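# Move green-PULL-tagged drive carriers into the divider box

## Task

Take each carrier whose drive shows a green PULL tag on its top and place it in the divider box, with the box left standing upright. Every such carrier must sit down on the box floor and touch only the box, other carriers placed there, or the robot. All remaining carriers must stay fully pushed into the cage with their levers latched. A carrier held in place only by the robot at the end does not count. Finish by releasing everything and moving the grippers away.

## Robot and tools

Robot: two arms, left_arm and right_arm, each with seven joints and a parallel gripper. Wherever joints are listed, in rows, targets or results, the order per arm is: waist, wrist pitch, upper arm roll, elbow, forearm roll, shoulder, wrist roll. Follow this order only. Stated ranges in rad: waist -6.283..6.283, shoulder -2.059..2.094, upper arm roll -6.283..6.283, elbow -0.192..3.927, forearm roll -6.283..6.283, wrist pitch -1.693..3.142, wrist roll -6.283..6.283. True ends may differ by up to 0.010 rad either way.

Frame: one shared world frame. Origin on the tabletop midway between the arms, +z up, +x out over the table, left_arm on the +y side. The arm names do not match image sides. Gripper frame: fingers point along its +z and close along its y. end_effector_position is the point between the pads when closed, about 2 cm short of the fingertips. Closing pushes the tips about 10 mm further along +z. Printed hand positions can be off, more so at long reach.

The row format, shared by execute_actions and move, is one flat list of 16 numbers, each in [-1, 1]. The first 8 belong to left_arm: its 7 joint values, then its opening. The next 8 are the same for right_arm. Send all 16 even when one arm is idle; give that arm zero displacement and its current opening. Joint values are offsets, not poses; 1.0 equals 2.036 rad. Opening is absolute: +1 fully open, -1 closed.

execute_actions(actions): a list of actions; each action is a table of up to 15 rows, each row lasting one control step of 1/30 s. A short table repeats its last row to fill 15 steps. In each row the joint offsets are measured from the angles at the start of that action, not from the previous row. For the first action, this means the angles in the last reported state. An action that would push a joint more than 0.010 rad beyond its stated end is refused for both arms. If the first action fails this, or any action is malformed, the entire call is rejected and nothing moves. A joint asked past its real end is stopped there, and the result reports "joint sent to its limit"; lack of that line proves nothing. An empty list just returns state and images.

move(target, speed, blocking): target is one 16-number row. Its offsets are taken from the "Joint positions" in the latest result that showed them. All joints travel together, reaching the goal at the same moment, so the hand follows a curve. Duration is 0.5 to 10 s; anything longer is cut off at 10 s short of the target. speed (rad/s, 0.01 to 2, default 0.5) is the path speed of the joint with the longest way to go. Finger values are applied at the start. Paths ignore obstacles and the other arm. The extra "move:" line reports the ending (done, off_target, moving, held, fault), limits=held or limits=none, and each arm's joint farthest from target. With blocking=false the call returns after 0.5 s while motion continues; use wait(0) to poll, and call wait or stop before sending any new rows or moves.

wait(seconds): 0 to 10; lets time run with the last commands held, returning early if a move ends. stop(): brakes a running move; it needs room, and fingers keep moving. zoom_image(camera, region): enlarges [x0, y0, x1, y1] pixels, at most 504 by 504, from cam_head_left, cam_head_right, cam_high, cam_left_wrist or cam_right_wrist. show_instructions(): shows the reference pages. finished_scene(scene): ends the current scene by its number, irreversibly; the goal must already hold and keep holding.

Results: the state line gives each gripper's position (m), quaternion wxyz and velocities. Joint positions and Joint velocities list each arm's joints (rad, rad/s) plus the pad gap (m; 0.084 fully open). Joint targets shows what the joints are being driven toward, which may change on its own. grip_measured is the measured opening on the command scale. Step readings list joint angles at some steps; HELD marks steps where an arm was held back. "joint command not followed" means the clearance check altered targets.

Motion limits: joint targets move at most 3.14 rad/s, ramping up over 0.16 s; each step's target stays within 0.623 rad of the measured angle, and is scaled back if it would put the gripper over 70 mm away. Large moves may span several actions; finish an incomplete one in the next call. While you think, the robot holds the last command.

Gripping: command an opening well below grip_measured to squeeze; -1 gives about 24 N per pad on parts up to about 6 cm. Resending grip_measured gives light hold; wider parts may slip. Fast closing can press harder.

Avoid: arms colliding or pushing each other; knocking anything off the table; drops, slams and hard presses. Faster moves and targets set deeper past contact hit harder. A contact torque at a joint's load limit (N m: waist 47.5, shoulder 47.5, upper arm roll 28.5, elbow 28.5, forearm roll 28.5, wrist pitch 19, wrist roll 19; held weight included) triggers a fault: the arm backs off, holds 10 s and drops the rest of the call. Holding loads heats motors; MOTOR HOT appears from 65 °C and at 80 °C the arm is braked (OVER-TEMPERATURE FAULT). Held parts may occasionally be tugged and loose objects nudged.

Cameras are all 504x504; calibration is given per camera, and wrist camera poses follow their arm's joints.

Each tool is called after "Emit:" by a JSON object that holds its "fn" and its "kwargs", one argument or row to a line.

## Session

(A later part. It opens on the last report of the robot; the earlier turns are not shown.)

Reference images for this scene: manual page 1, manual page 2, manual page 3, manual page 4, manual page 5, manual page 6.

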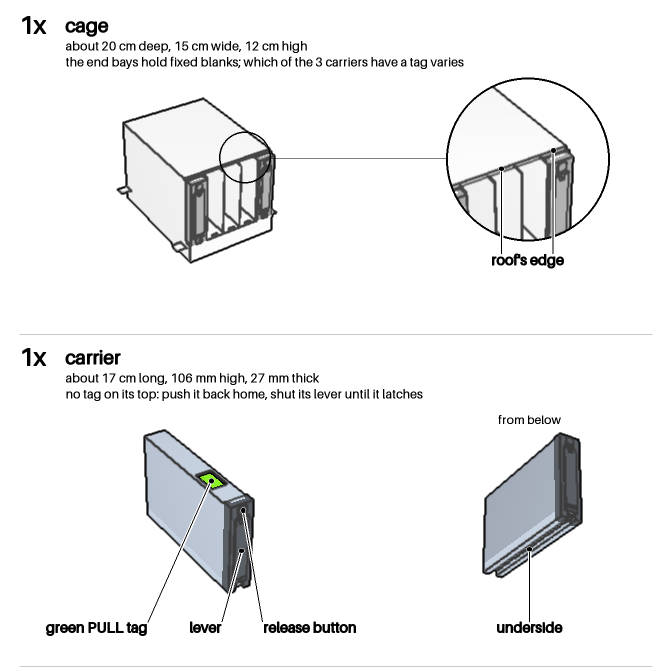

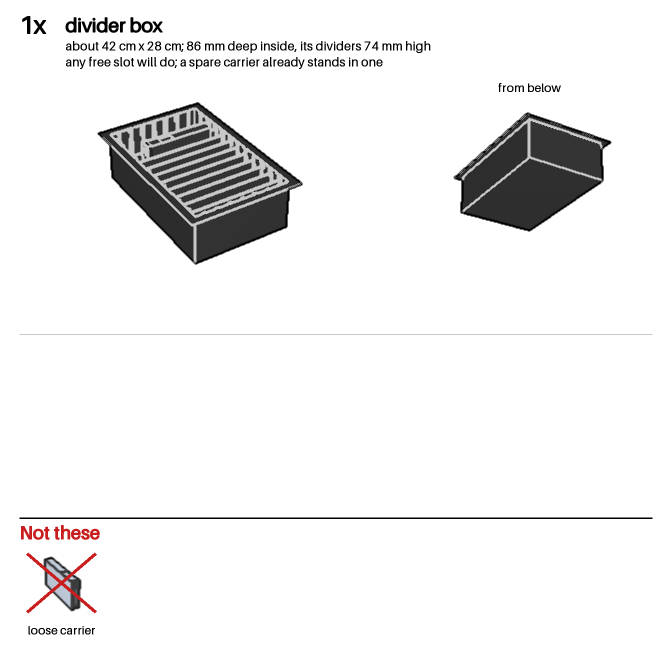

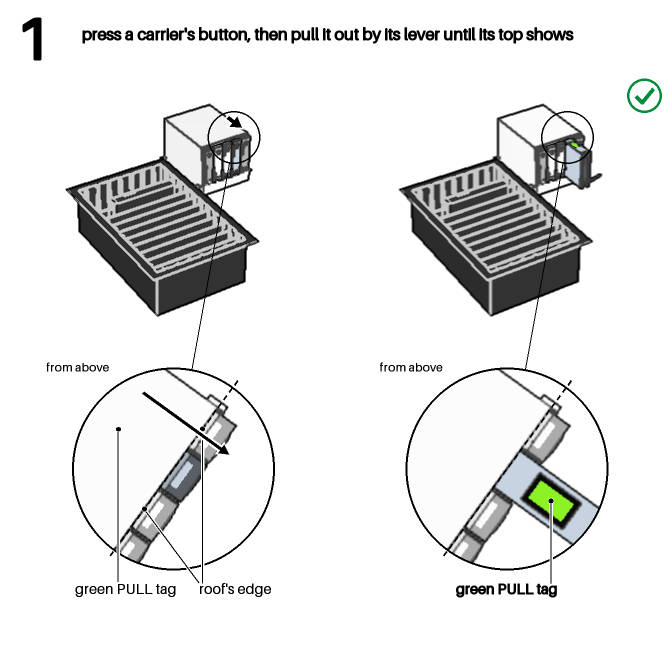

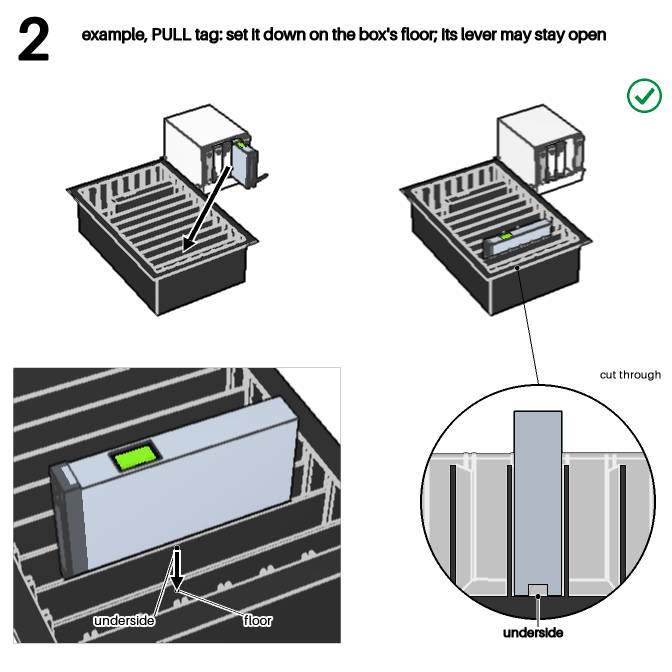

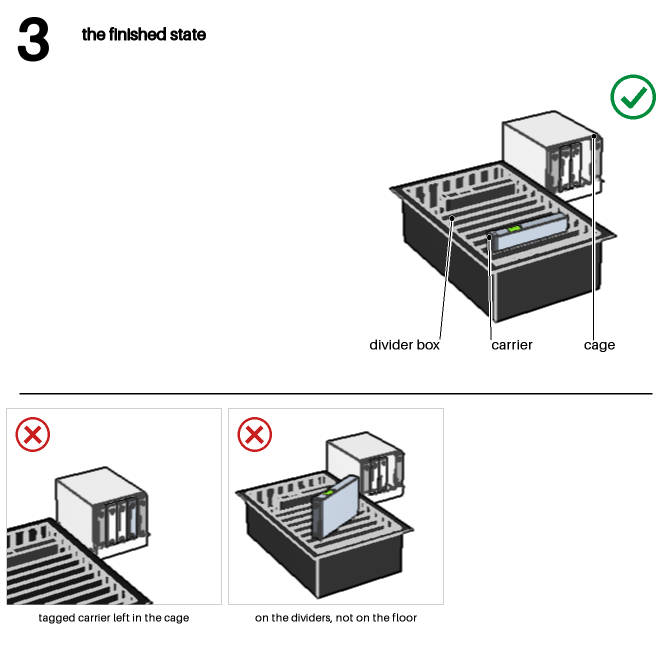

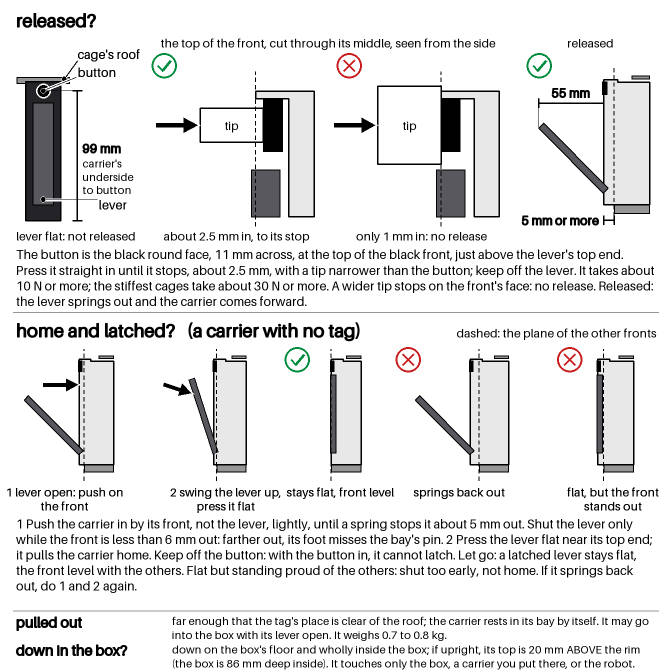

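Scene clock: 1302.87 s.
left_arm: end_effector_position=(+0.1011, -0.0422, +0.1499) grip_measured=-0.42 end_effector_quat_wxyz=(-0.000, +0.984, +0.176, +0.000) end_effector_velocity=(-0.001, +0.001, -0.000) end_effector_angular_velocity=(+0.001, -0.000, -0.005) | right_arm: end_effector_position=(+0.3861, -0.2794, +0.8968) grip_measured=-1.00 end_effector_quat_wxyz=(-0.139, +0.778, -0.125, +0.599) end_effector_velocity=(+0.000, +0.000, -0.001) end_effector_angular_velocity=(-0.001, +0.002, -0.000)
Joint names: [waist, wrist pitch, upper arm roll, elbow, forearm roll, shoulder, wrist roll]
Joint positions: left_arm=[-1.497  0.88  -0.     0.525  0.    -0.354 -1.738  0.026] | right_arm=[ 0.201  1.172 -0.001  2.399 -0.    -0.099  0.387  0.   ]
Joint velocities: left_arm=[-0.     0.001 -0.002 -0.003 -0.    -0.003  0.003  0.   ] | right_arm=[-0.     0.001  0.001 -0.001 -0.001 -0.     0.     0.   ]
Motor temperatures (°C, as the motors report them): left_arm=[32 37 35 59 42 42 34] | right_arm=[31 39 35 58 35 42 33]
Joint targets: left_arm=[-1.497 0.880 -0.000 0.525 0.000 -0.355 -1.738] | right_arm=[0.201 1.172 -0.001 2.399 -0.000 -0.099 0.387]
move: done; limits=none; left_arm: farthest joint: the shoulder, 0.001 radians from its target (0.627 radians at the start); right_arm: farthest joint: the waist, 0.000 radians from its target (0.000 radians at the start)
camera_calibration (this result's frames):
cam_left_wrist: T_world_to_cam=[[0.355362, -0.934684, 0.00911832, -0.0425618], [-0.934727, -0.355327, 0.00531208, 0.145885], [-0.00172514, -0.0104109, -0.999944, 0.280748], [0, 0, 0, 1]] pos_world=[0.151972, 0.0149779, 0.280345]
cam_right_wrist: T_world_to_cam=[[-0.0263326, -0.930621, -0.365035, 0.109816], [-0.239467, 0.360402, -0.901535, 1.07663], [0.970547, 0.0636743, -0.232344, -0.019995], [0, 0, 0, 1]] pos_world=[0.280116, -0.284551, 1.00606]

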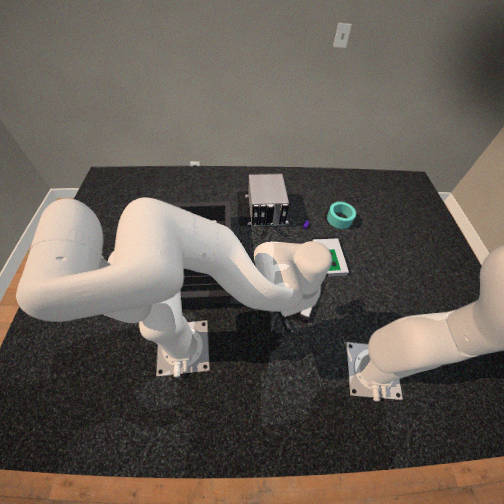

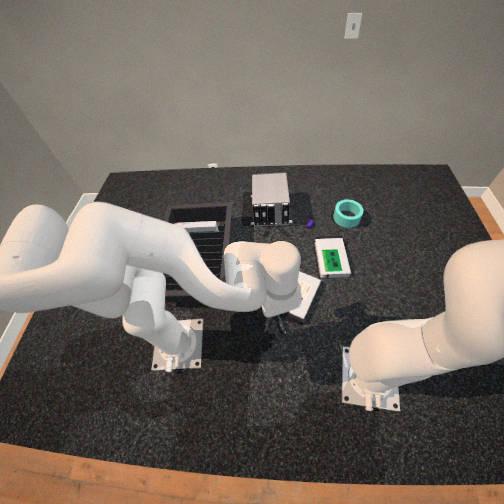

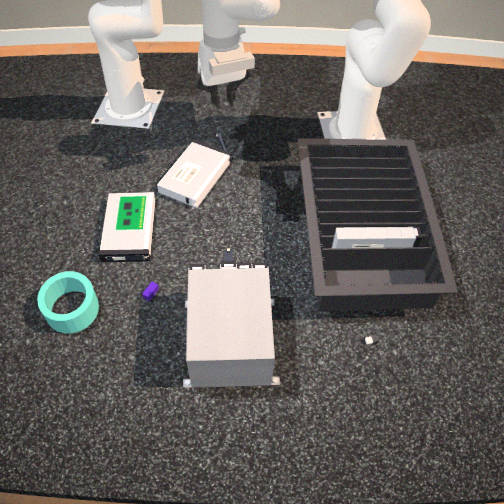

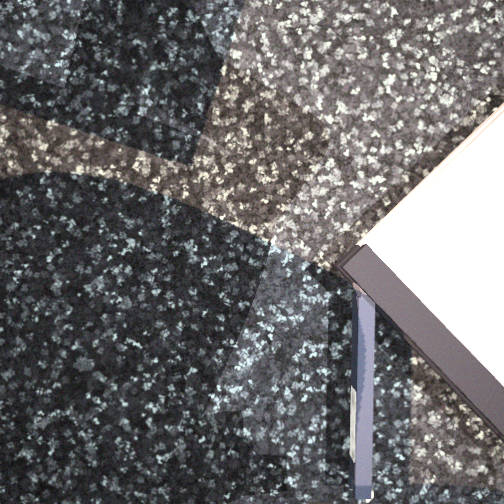

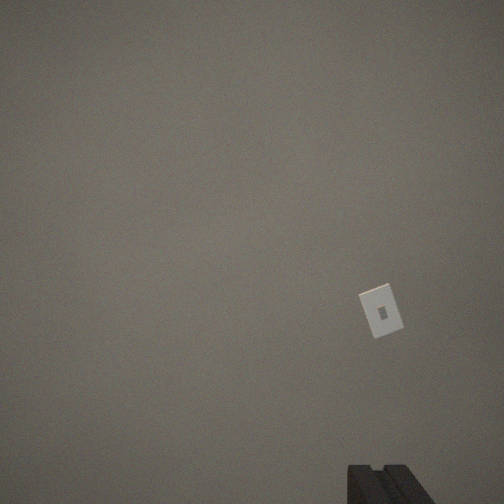

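Emit:
{"fn": "move", "kwargs": {
  "target": [-0.0070,-0.1633,0,-0.0317,0,0.1311,-0.0072,-0.4,0,0,0,0,0,0,0,-1],
  "speed": 0.4
}}

Scene clock: 1316.20 s.
left_arm: end_effector_position=(+0.0983, -0.0538, +0.0603) grip_measured=-0.42 end_effector_quat_wxyz=(+0.001, +0.984, +0.176, +0.000) end_effector_velocity=(+0.000, +0.001, -0.001) end_effector_angular_velocity=(+0.003, +0.000, +0.001) | right_arm: end_effector_position=(+0.3861, -0.2794, +0.8968) grip_measured=-1.00 end_effector_quat_wxyz=(-0.139, +0.778, -0.125, +0.599) end_effector_velocity=(+0.000, -0.001, -0.000) end_effector_angular_velocity=(-0.000, +0.001, -0.002)
Joint names: [waist, wrist pitch, upper arm roll, elbow, forearm roll, shoulder, wrist roll]
Joint positions: left_arm=[-1.511  0.547 -0.     0.461  0.    -0.088 -1.753  0.026] | right_arm=[ 0.201  1.172 -0.001  2.399 -0.    -0.099  0.387  0.   ]
Joint velocities: left_arm=[ 0.    -0.002  0.001 -0.001  0.     0.003  0.     0.   ] | right_arm=[-0.001  0.    -0.    -0.    -0.001  0.     0.     0.   ]
Motor temperatures (°C, as the motors report them): left_arm=[32 37 35 59 42 41 34] | right_arm=[31 39 35 58 35 42 33]
Joint targets: left_arm=[-1.511 0.547 -0.000 0.461 0.000 -0.087 -1.753] | right_arm=[0.201 1.172 -0.001 2.399 -0.000 -0.099 0.387]
move: done; limits=none; left_arm: farthest joint: the shoulder, 0.001 radians from its target (0.268 radians at the start); right_arm: farthest joint: the waist, 0.000 radians from its target (0.000 radians at the start)
camera_calibration (this result's frames):
cam_left_wrist: T_world_to_cam=[[0.355729, -0.93453, 0.0104956, -0.0516266], [-0.934588, -0.355687, 0.00561985, 0.139537], [-0.00151876, -0.0118082, -0.999929, 0.190948], [0, 0, 0, 1]] pos_world=[0.149065, 0.00363986, 0.190692]
cam_right_wrist: T_world_to_cam=[[-0.0263326, -0.930621, -0.365035, 0.109816], [-0.239467, 0.360402, -0.901535, 1.07663], [0.970547, 0.0636743, -0.232344, -0.019995], [0, 0, 0, 1]] pos_world=[0.280116, -0.284551, 1.00606]

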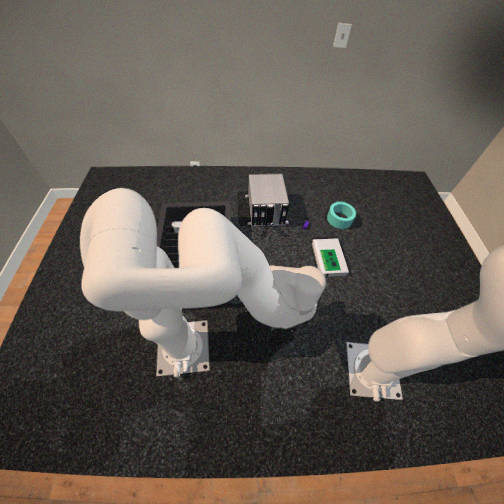

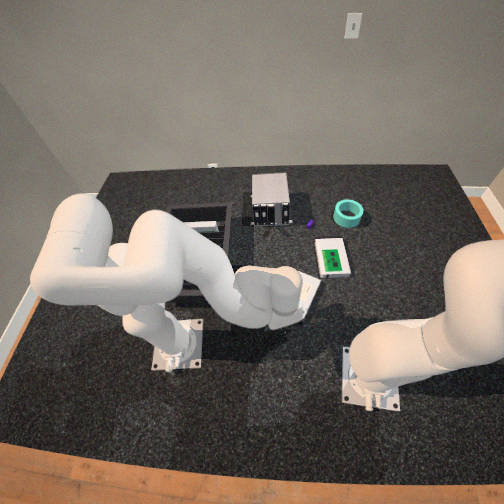

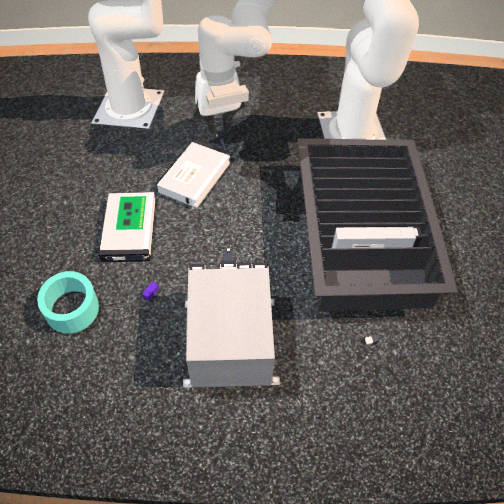

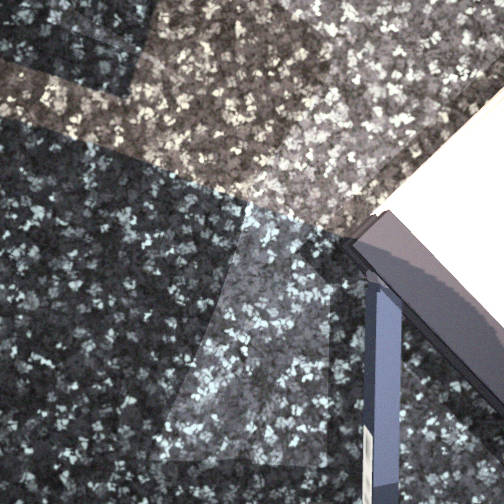

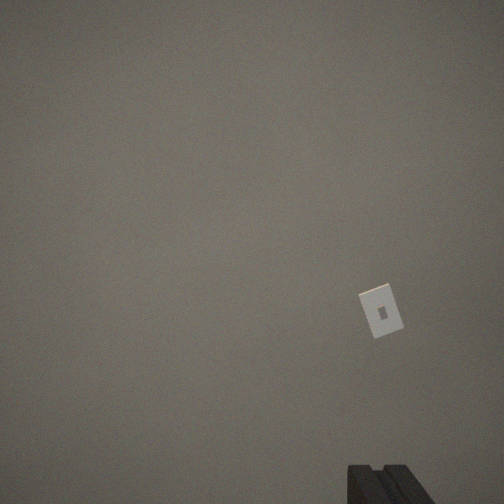

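Emit:
{"fn": "move", "kwargs": {
  "target": [0,-0.0602,0,-0.0058,0,0.0554,0,-0.4,0,0,0,0,0,0,0,-1],
  "speed": 0.15
}}

Emit:
{"fn": "execute_actions", "kwargs": {
  "actions": [
    [[0,0,0,0,0,0,0,-0.6,0,0,0,0,0,0,0,-1],[0,0,0,0,0,0,0,-0.6,0,0,0,0,0,0,0,-1],[0,0,0,0,0,0,0,-0.6,0,0,0,0,0,0,0,-1],[0,0,0,0,0,0,0,-0.7,0,0,0,0,0,0,0,-1],[0,0,0,0,0,0,0,-0.7,0,0,0,0,0,0,0,-1],[0,0,0,0,0,0,0,-0.7,0,0,0,0,0,0,0,-1],[0,0,0,0,0,0,0,-0.8,0,0,0,0,0,0,0,-1],[0,0,0,0,0,0,0,-0.8,0,0,0,0,0,0,0,-1],[0,0,0,0,0,0,0,-0.8,0,0,0,0,0,0,0,-1],[0,0,0,0,0,0,0,-0.9,0,0,0,0,0,0,0,-1],[0,0,0,0,0,0,0,-0.9,0,0,0,0,0,0,0,-1],[0,0,0,0,0,0,0,-1,0,0,0,0,0,0,0,-1]],
    [[0,0,0,0,0,0,0,-1,0,0,0,0,0,0,0,-1]]
  ]
}}

Scene clock: 1328.67 s.
left_arm: end_effector_position=(+0.0982, -0.0534, +0.0269) grip_measured=-0.42 end_effector_quat_wxyz=(-0.000, +0.984, +0.176, +0.000) end_effector_velocity=(-0.000, +0.001, -0.001) end_effector_angular_velocity=(+0.004, +0.001, -0.001) | right_arm: end_effector_position=(+0.3861, -0.2794, +0.8968) grip_measured=-1.00 end_effector_quat_wxyz=(-0.139, +0.778, -0.125, +0.599) end_effector_velocity=(+0.000, +0.001, -0.000) end_effector_angular_velocity=(-0.001, +0.001, +0.002)
Joint names: [waist, wrist pitch, upper arm roll, elbow, forearm roll, shoulder, wrist roll]
Joint positions: left_arm=[-1.511  0.425 -0.     0.449  0.     0.025 -1.753  0.026] | right_arm=[ 0.201  1.172 -0.001  2.399 -0.    -0.099  0.387  0.   ]
Joint velocities: left_arm=[-0.001  0.001  0.    -0.001 -0.     0.003  0.    -0.   ] | right_arm=[ 0.002  0.     0.    -0.001 -0.001 -0.    -0.     0.   ]
Motor temperatures (°C, as the motors report them): left_arm=[32 37 35 57 42 41 34] | right_arm=[31 39 35 58 35 42 33]
Joint targets: left_arm=[-1.511 0.425 -0.000 0.449 0.000 0.025 -1.753] | right_arm=[0.201 1.172 -0.001 2.399 -0.000 -0.099 0.387]
move: done; limits=none; left_arm: farthest joint: the wrist pitch, 0.001 radians from its target (0.123 radians at the start); right_arm: farthest joint: the waist, 0.000 radians from its target (0.000 radians at the start)
camera_calibration (this result's frames):
cam_left_wrist: T_world_to_cam=[[0.355721, -0.934551, 0.0087241, -0.0508148], [-0.93459, -0.355687, 0.0052967, 0.139807], [-0.00184699, -0.0100376, -0.999948, 0.157714], [0, 0, 0, 1]] pos_world=[0.149029, 0.00382143, 0.157409]
cam_right_wrist: T_world_to_cam=[[-0.0263327, -0.930621, -0.365035, 0.109816], [-0.239468, 0.360402, -0.901535, 1.07663], [0.970547, 0.0636742, -0.232344, -0.019995], [0, 0, 0, 1]] pos_world=[0.280116, -0.284551, 1.00606]

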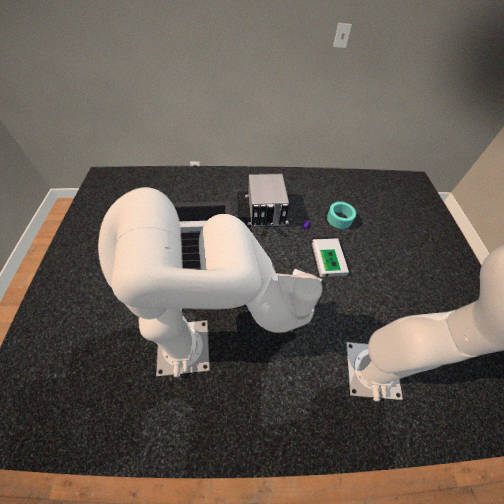

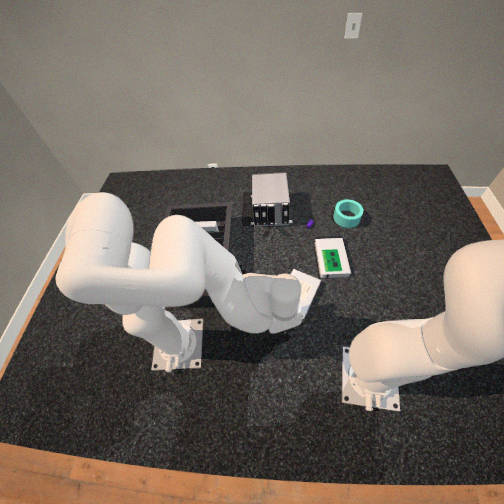

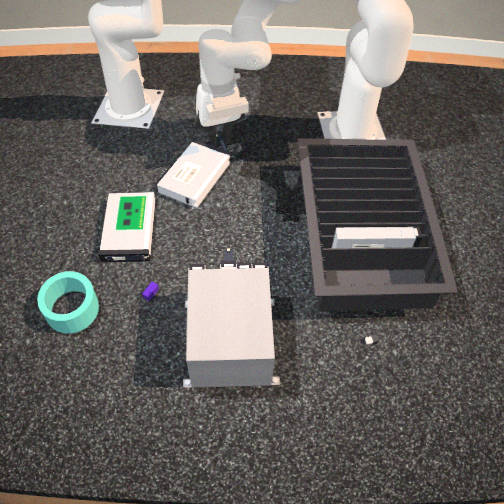

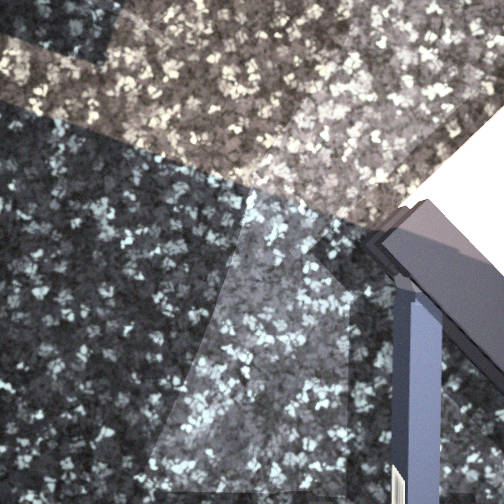

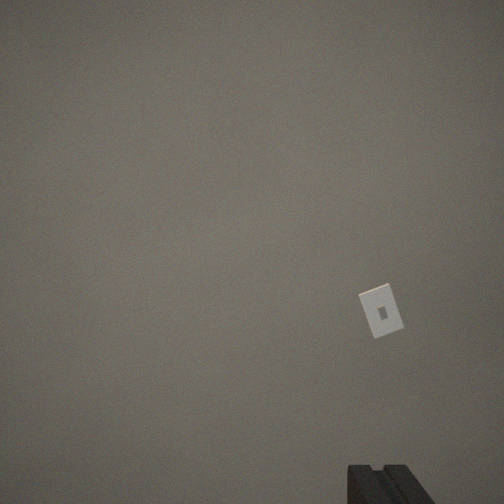

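Scene clock: 1329.67 s.
left_arm: end_effector_position=(+0.0984, -0.0539, +0.0272) grip_measured=-0.87 end_effector_quat_wxyz=(+0.001, +0.984, +0.176, +0.000) end_effector_velocity=(-0.001, +0.000, -0.000) end_effector_angular_velocity=(+0.002, +0.000, -0.003) | right_arm: end_effector_position=(+0.3861, -0.2794, +0.8968) grip_measured=-1.00 end_effector_quat_wxyz=(-0.139, +0.778, -0.125, +0.599) end_effector_velocity=(-0.000, +0.000, +0.000) end_effector_angular_velocity=(-0.000, -0.000, +0.001)
Joint names: [waist, wrist pitch, upper arm roll, elbow, forearm roll, shoulder, wrist roll]
Joint positions: left_arm=[-1.511  0.424  0.     0.45   0.     0.025 -1.752  0.006] | right_arm=[ 0.201  1.172 -0.001  2.399 -0.    -0.099  0.387  0.   ]
Joint velocities: left_arm=[-0.     0.001 -0.001 -0.001  0.    -0.     0.002  0.   ] | right_arm=[ 0.001  0.    -0.     0.     0.    -0.    -0.     0.   ]
Motor temperatures (°C, as the motors report them): left_arm=[32 37 35 57 42 41 34] | right_arm=[31 39 35 58 35 42 33]
Joint targets: left_arm=[-1.511 0.424 0.000 0.450 0.000 0.025 -1.752] | right_arm=[0.201 1.172 -0.001 2.399 -0.000 -0.099 0.387]
Step readings (joint positions; steps 1 to 15: 1st action; 16 to 30: 2nd action):
0: left_arm=[-1.511 0.425 -0.000 0.449 0.000 0.025 -1.753] | right_arm=[0.201 1.172 -0.001 2.399 -0.000 -0.099 0.387]
1: left_arm=[-1.511 0.425 -0.000 0.449 0.000 0.025 -1.753] | right_arm=[0.201 1.172 -0.001 2.399 -0.000 -0.099 0.387]
2: left_arm=[-1.511 0.425 -0.000 0.449 0.000 0.025 -1.753] | right_arm=[0.201 1.172 -0.001 2.399 -0.000 -0.099 0.387]
4: left_arm=[-1.511 0.425 -0.000 0.449 0.000 0.025 -1.753] | right_arm=[0.201 1.172 -0.001 2.399 -0.000 -0.099 0.387]
8: left_arm=[-1.511 0.425 -0.000 0.449 0.000 0.025 -1.753] | right_arm=[0.201 1.172 -0.001 2.399 -0.000 -0.099 0.387]
15: left_arm=[-1.511 0.424 0.000 0.450 0.000 0.025 -1.752] | right_arm=[0.201 1.172 -0.001 2.399 -0.000 -0.099 0.387]
16: left_arm=[-1.511 0.424 0.000 0.450 0.000 0.025 -1.752] | right_arm=[0.201 1.172 -0.001 2.399 -0.000 -0.099 0.387]
17: left_arm=[-1.511 0.424 0.000 0.450 0.000 0.025 -1.752] | right_arm=[0.201 1.172 -0.001 2.399 -0.000 -0.099 0.387]
19: left_arm=[-1.511 0.424 0.000 0.450 0.000 0.025 -1.752] | right_arm=[0.201 1.172 -0.001 2.399 -0.000 -0.099 0.387]
23: left_arm=[-1.511 0.424 0.000 0.450 0.000 0.025 -1.752] | right_arm=[0.201 1.172 -0.001 2.399 -0.000 -0.099 0.387]
30: Joint positions above
camera_calibration (this result's frames):
cam_left_wrist: T_world_to_cam=[[0.355333, -0.934683, 0.010244, -0.0514364], [-0.934738, -0.355294, 0.00547873, 0.139804], [-0.00148123, -0.0115223, -0.999933, 0.157878], [0, 0, 0, 1]] pos_world=[0.149191, 0.00341402, 0.157628]
cam_right_wrist: T_world_to_cam=[[-0.0263324, -0.930621, -0.365035, 0.109816], [-0.239468, 0.360402, -0.901535, 1.07663], [0.970547, 0.0636745, -0.232344, -0.0199949], [0, 0, 0, 1]] pos_world=[0.280116, -0.284551, 1.00606]

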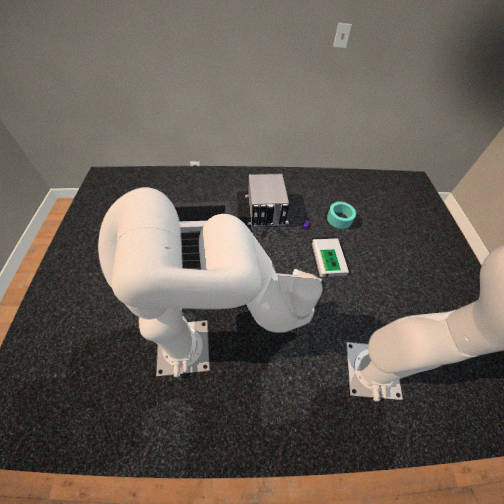

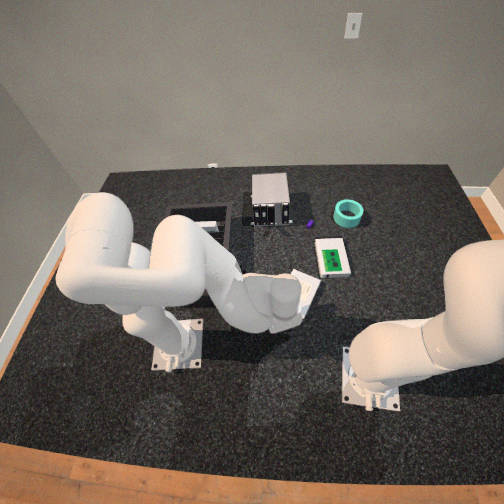

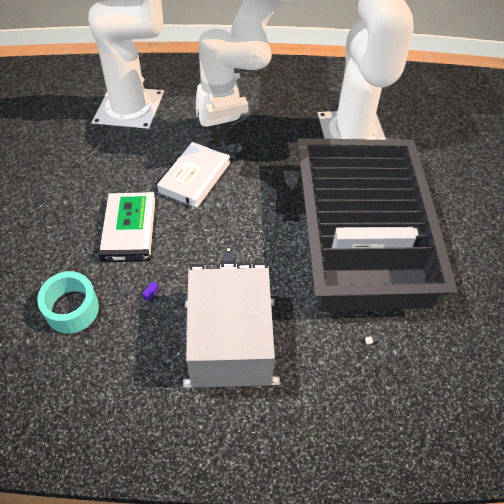

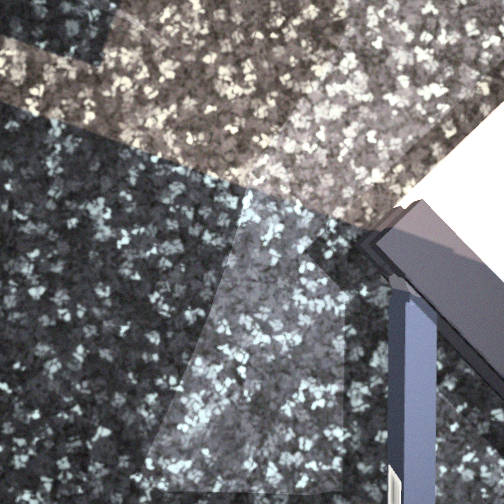

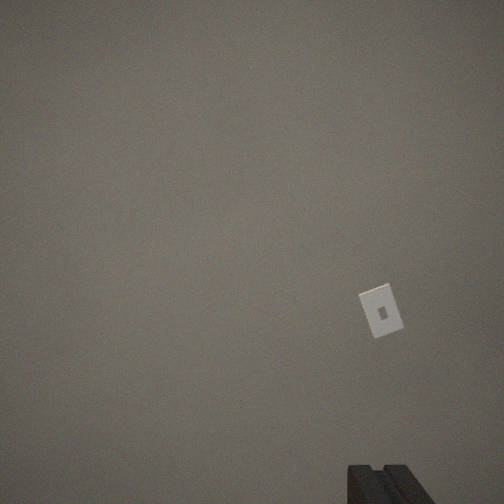

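Emit:
{"fn": "move", "kwargs": {
  "target": [0,0.2147,0,0.1015,0,-0.0211,0.0099,-1,0,0,0,0,0,0,0,-1],
  "speed": 0.2
}}

Scene clock: 1351.93 s.
left_arm: end_effector_position=(+0.0987, -0.0557, +0.0806) grip_measured=-0.87 end_effector_quat_wxyz=(-0.093, +0.982, +0.166, -0.000) end_effector_velocity=(+0.001, -0.000, +0.001) end_effector_angular_velocity=(+0.000, +0.000, +0.002) | right_arm: end_effector_position=(+0.3861, -0.2794, +0.8968) grip_measured=-1.00 end_effector_quat_wxyz=(-0.139, +0.778, -0.125, +0.599) end_effector_velocity=(-0.000, -0.001, -0.000) end_effector_angular_velocity=(-0.001, +0.001, -0.002)
Joint names: [waist, wrist pitch, upper arm roll, elbow, forearm roll, shoulder, wrist roll]
Joint positions: left_arm=[-1.511  0.861 -0.     0.656  0.    -0.018 -1.732  0.006] | right_arm=[ 0.201  1.172 -0.001  2.399 -0.    -0.099  0.387  0.   ]
Joint velocities: left_arm=[ 0.001  0.003  0.001  0.002 -0.    -0.001  0.     0.   ] | right_arm=[-0.002  0.001  0.     0.    -0.    -0.    -0.     0.   ]
Motor temperatures (°C, as the motors report them): left_arm=[32 37 35 55 42 41 34] | right_arm=[31 39 35 58 35 42 33]
Joint targets: left_arm=[-1.511 0.861 0.000 0.656 0.000 -0.018 -1.732] | right_arm=[0.201 1.172 -0.001 2.399 -0.000 -0.099 0.387]
move: done; limits=none; left_arm: farthest joint: the waist, 0.000 radians from its target (0.000 radians at the start); right_arm: farthest joint: the waist, 0.000 radians from its target (0.000 radians at the start)
camera_calibration (this result's frames):
cam_left_wrist: T_world_to_cam=[[0.333747, -0.926523, -0.173691, -0.0362918], [-0.942058, -0.33442, -0.0262616, 0.143622], [-0.0337538, 0.172392, -0.98445, 0.22343], [0, 0, 0, 1]] pos_world=[0.154954, -0.0241127, 0.217424]
cam_right_wrist: T_world_to_cam=[[-0.0263325, -0.930621, -0.365035, 0.109816], [-0.239467, 0.360402, -0.901535, 1.07663], [0.970547, 0.0636744, -0.232344, -0.019995], [0, 0, 0, 1]] pos_world=[0.280116, -0.284551, 1.00606]

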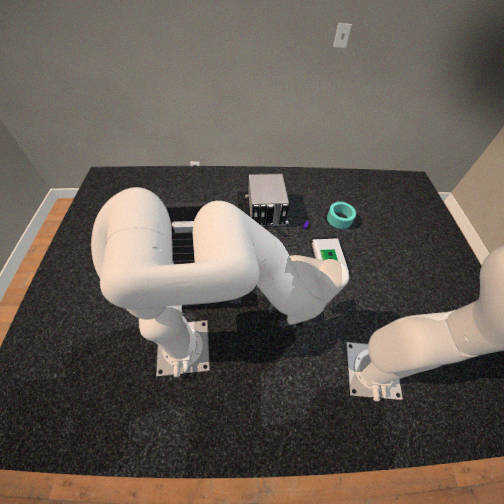

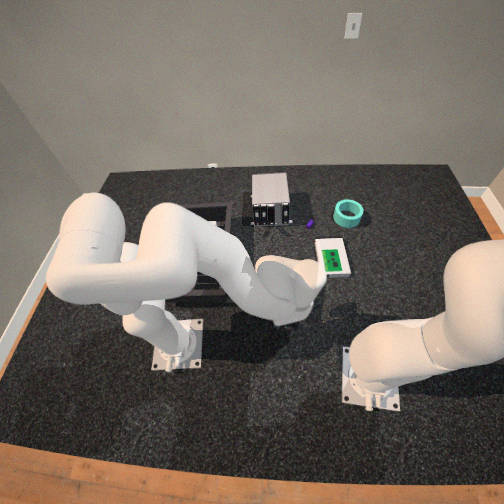

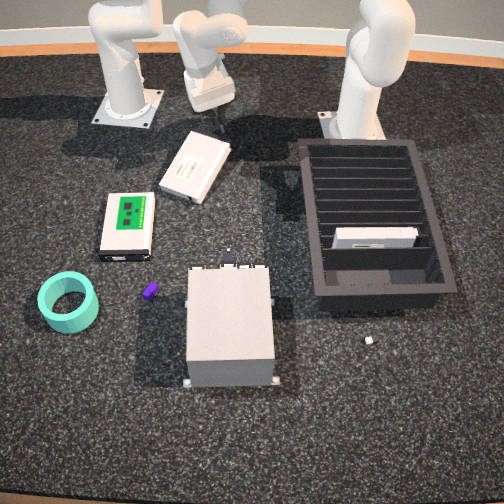

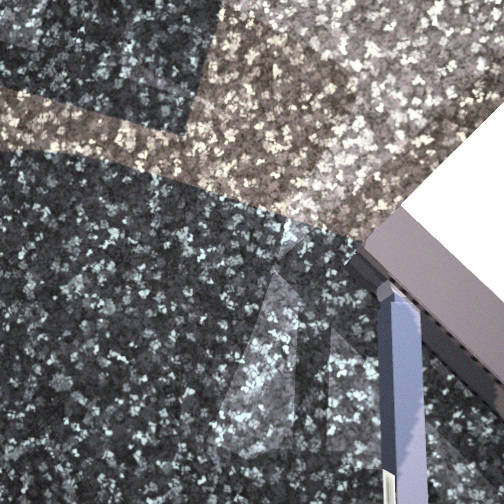

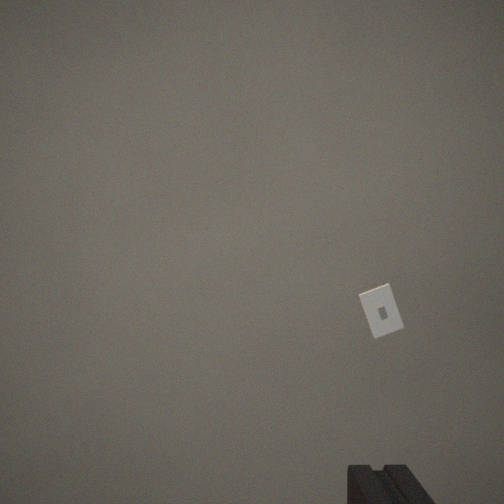

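Emit:
{"fn": "move", "kwargs": {
  "target": [0,0.1746,0,0.1119,0,0.0240,0.0288,-1,0,0,0,0,0,0,0,-1],
  "speed": 0.2
}}

Scene clock: 1356.10 s.
left_arm: end_effector_position=(+0.0991, -0.0582, +0.1294) grip_measured=-0.87 end_effector_quat_wxyz=(-0.180, +0.974, +0.135, -0.006) end_effector_velocity=(+0.000, -0.000, +0.000) end_effector_angular_velocity=(-0.001, -0.000, +0.001) | right_arm: end_effector_position=(+0.3861, -0.2794, +0.8968) grip_measured=-1.00 end_effector_quat_wxyz=(-0.139, +0.778, -0.125, +0.599) end_effector_velocity=(-0.000, -0.001, +0.000) end_effector_angular_velocity=(-0.001, -0.001, -0.002)
Joint names: [waist, wrist pitch, upper arm roll, elbow, forearm roll, shoulder, wrist roll]
Joint positions: left_arm=[-1.511  1.216 -0.     0.884  0.     0.031 -1.673  0.006] | right_arm=[ 0.201  1.172 -0.001  2.399 -0.    -0.099  0.387  0.   ]
Joint velocities: left_arm=[ 0.     0.001  0.001  0.002 -0.     0.    -0.     0.   ] | right_arm=[-0.001 -0.    -0.     0.    -0.001 -0.     0.     0.   ]
Motor temperatures (°C, as the motors report them): left_arm=[32 37 35 55 42 41 34] | right_arm=[31 39 35 58 35 42 33]
Joint targets: left_arm=[-1.511 1.217 -0.000 0.884 0.000 0.031 -1.673] | right_arm=[0.201 1.172 -0.001 2.399 -0.000 -0.099 0.387]
move: done; limits=none; left_arm: farthest joint: the waist, 0.000 radians from its target (0.000 radians at the start); right_arm: farthest joint: the waist, 0.000 radians from its target (0.000 radians at the start)
camera_calibration (this result's frames):
cam_left_wrist: T_world_to_cam=[[0.270065, -0.899201, -0.344243, -0.000348247], [-0.960739, -0.275283, -0.0346491, 0.150835], [-0.0636075, 0.340085, -0.938241, 0.278605], [0, 0, 0, 1]] pos_world=[0.162728, -0.0535404, 0.266506]
cam_right_wrist: T_world_to_cam=[[-0.0263323, -0.930621, -0.365035, 0.109816], [-0.239467, 0.360402, -0.901535, 1.07663], [0.970547, 0.0636745, -0.232344, -0.0199951], [0, 0, 0, 1]] pos_world=[0.280116, -0.284551, 1.00606]

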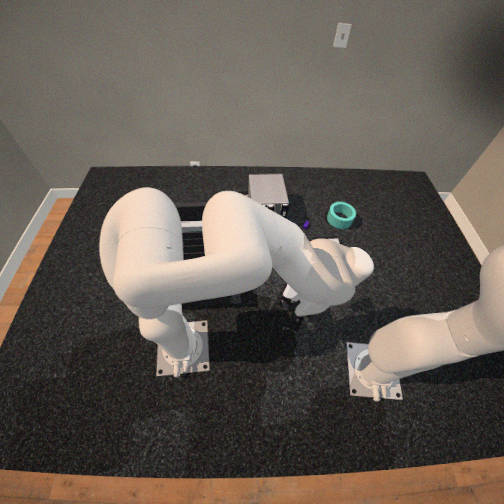

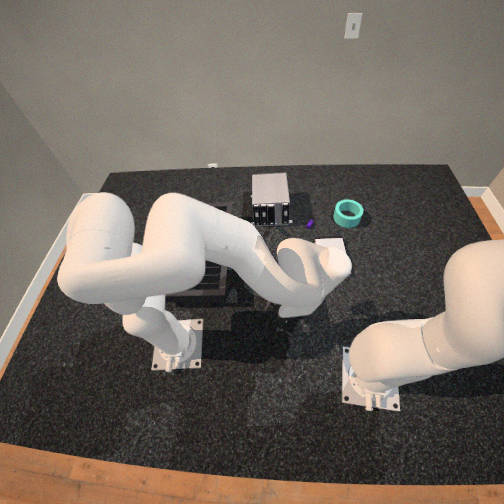

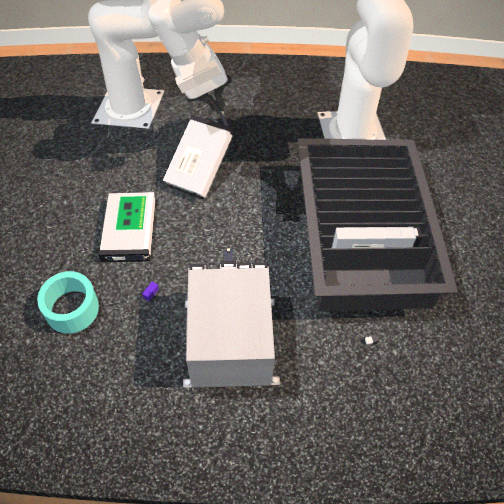

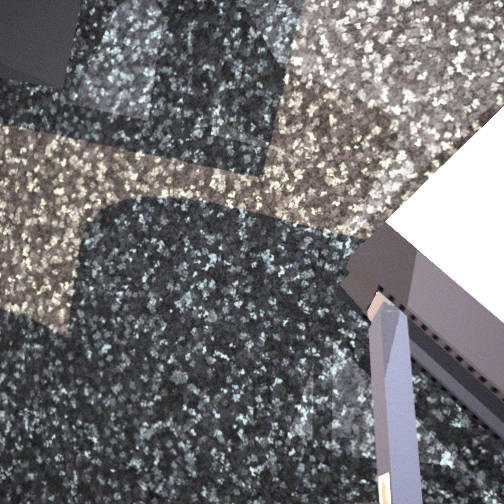

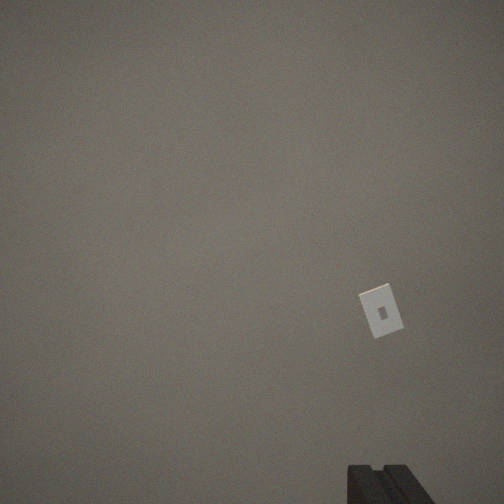

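Emit:
{"fn": "move", "kwargs": {
  "target": [0,0.1412,0,0.1047,0,0.0423,0.0454,-1,0,0,0,0,0,0,0,-1],
  "speed": 0.2
}}

Scene clock: 1362.93 s.
left_arm: end_effector_position=(+0.0994, -0.0600, +0.1697) grip_measured=-0.87 end_effector_quat_wxyz=(-0.258, +0.962, +0.088, -0.021) end_effector_velocity=(+0.000, +0.000, +0.001) end_effector_angular_velocity=(+0.001, +0.000, -0.001) | right_arm: end_effector_position=(+0.3861, -0.2794, +0.8968) grip_measured=-1.00 end_effector_quat_wxyz=(-0.139, +0.778, -0.125, +0.599) end_effector_velocity=(+0.000, -0.000, -0.001) end_effector_angular_velocity=(-0.000, +0.002, -0.001)
Joint names: [waist, wrist pitch, upper arm roll, elbow, forearm roll, shoulder, wrist roll]
Joint positions: left_arm=[-1.511  1.503 -0.     1.097  0.     0.117 -1.581  0.006] | right_arm=[ 0.201  1.172 -0.001  2.399 -0.    -0.099  0.387  0.   ]
Joint velocities: left_arm=[0.    0.003 0.    0.002 0.001 0.    0.001 0.   ] | right_arm=[-0.001  0.002  0.    -0.     0.     0.    -0.     0.   ]
Motor temperatures (°C, as the motors report them): left_arm=[32 36 35 56 42 41 34] | right_arm=[31 39 35 58 35 42 33]
Joint targets: left_arm=[-1.511 1.504 -0.000 1.097 0.000 0.117 -1.581] | right_arm=[0.201 1.172 -0.001 2.399 -0.000 -0.099 0.387]
move: done; limits=none; left_arm: farthest joint: the shoulder, 0.001 radians from its target (0.087 radians at the start); right_arm: farthest joint: the waist, 0.000 radians from its target (0.000 radians at the start)
camera_calibration (this result's frames):
cam_left_wrist: T_world_to_cam=[[0.168733, -0.854285, -0.491657, 0.0496269], [-0.981586, -0.190953, -0.00507962, 0.154149], [-0.0895441, 0.483461, -0.870774, 0.316818], [0, 0, 0, 1]] pos_world=[0.171306, -0.0813383, 0.301059]
cam_right_wrist: T_world_to_cam=[[-0.0263324, -0.930621, -0.365035, 0.109816], [-0.239467, 0.360402, -0.901535, 1.07663], [0.970547, 0.0636745, -0.232344, -0.019995], [0, 0, 0, 1]] pos_world=[0.280116, -0.284551, 1.00606]

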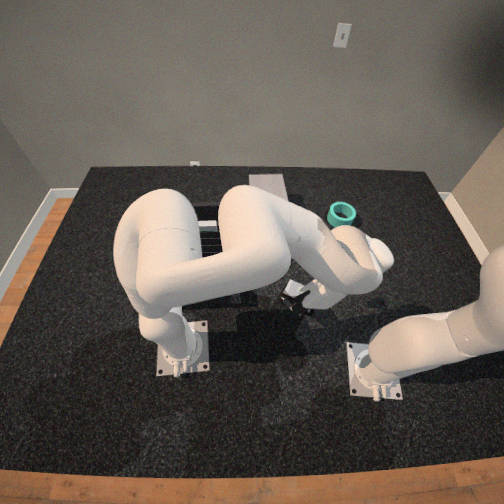

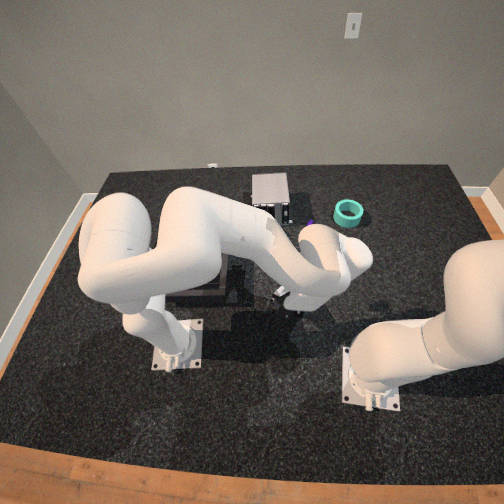

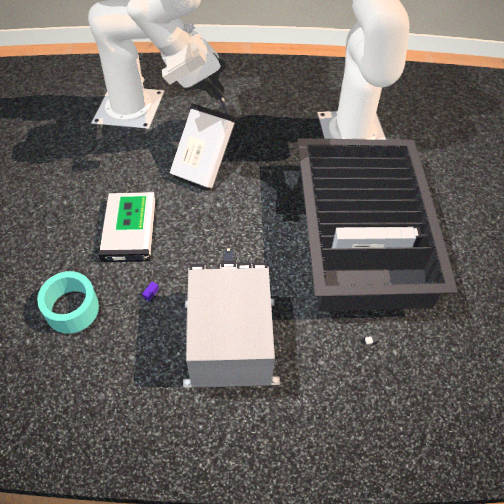

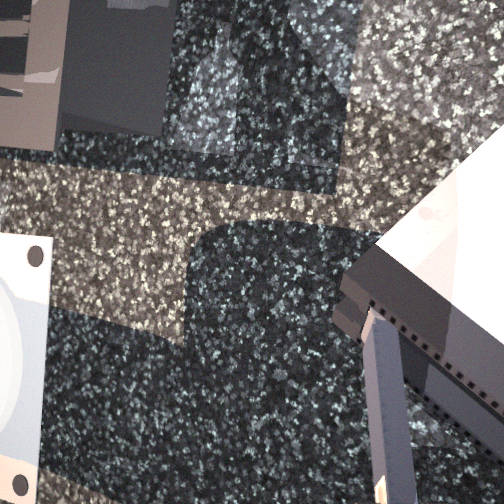

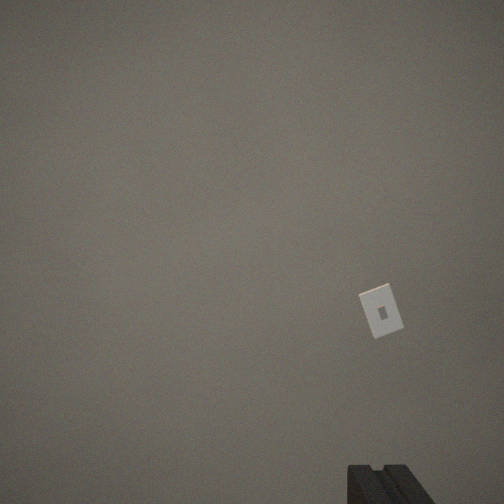

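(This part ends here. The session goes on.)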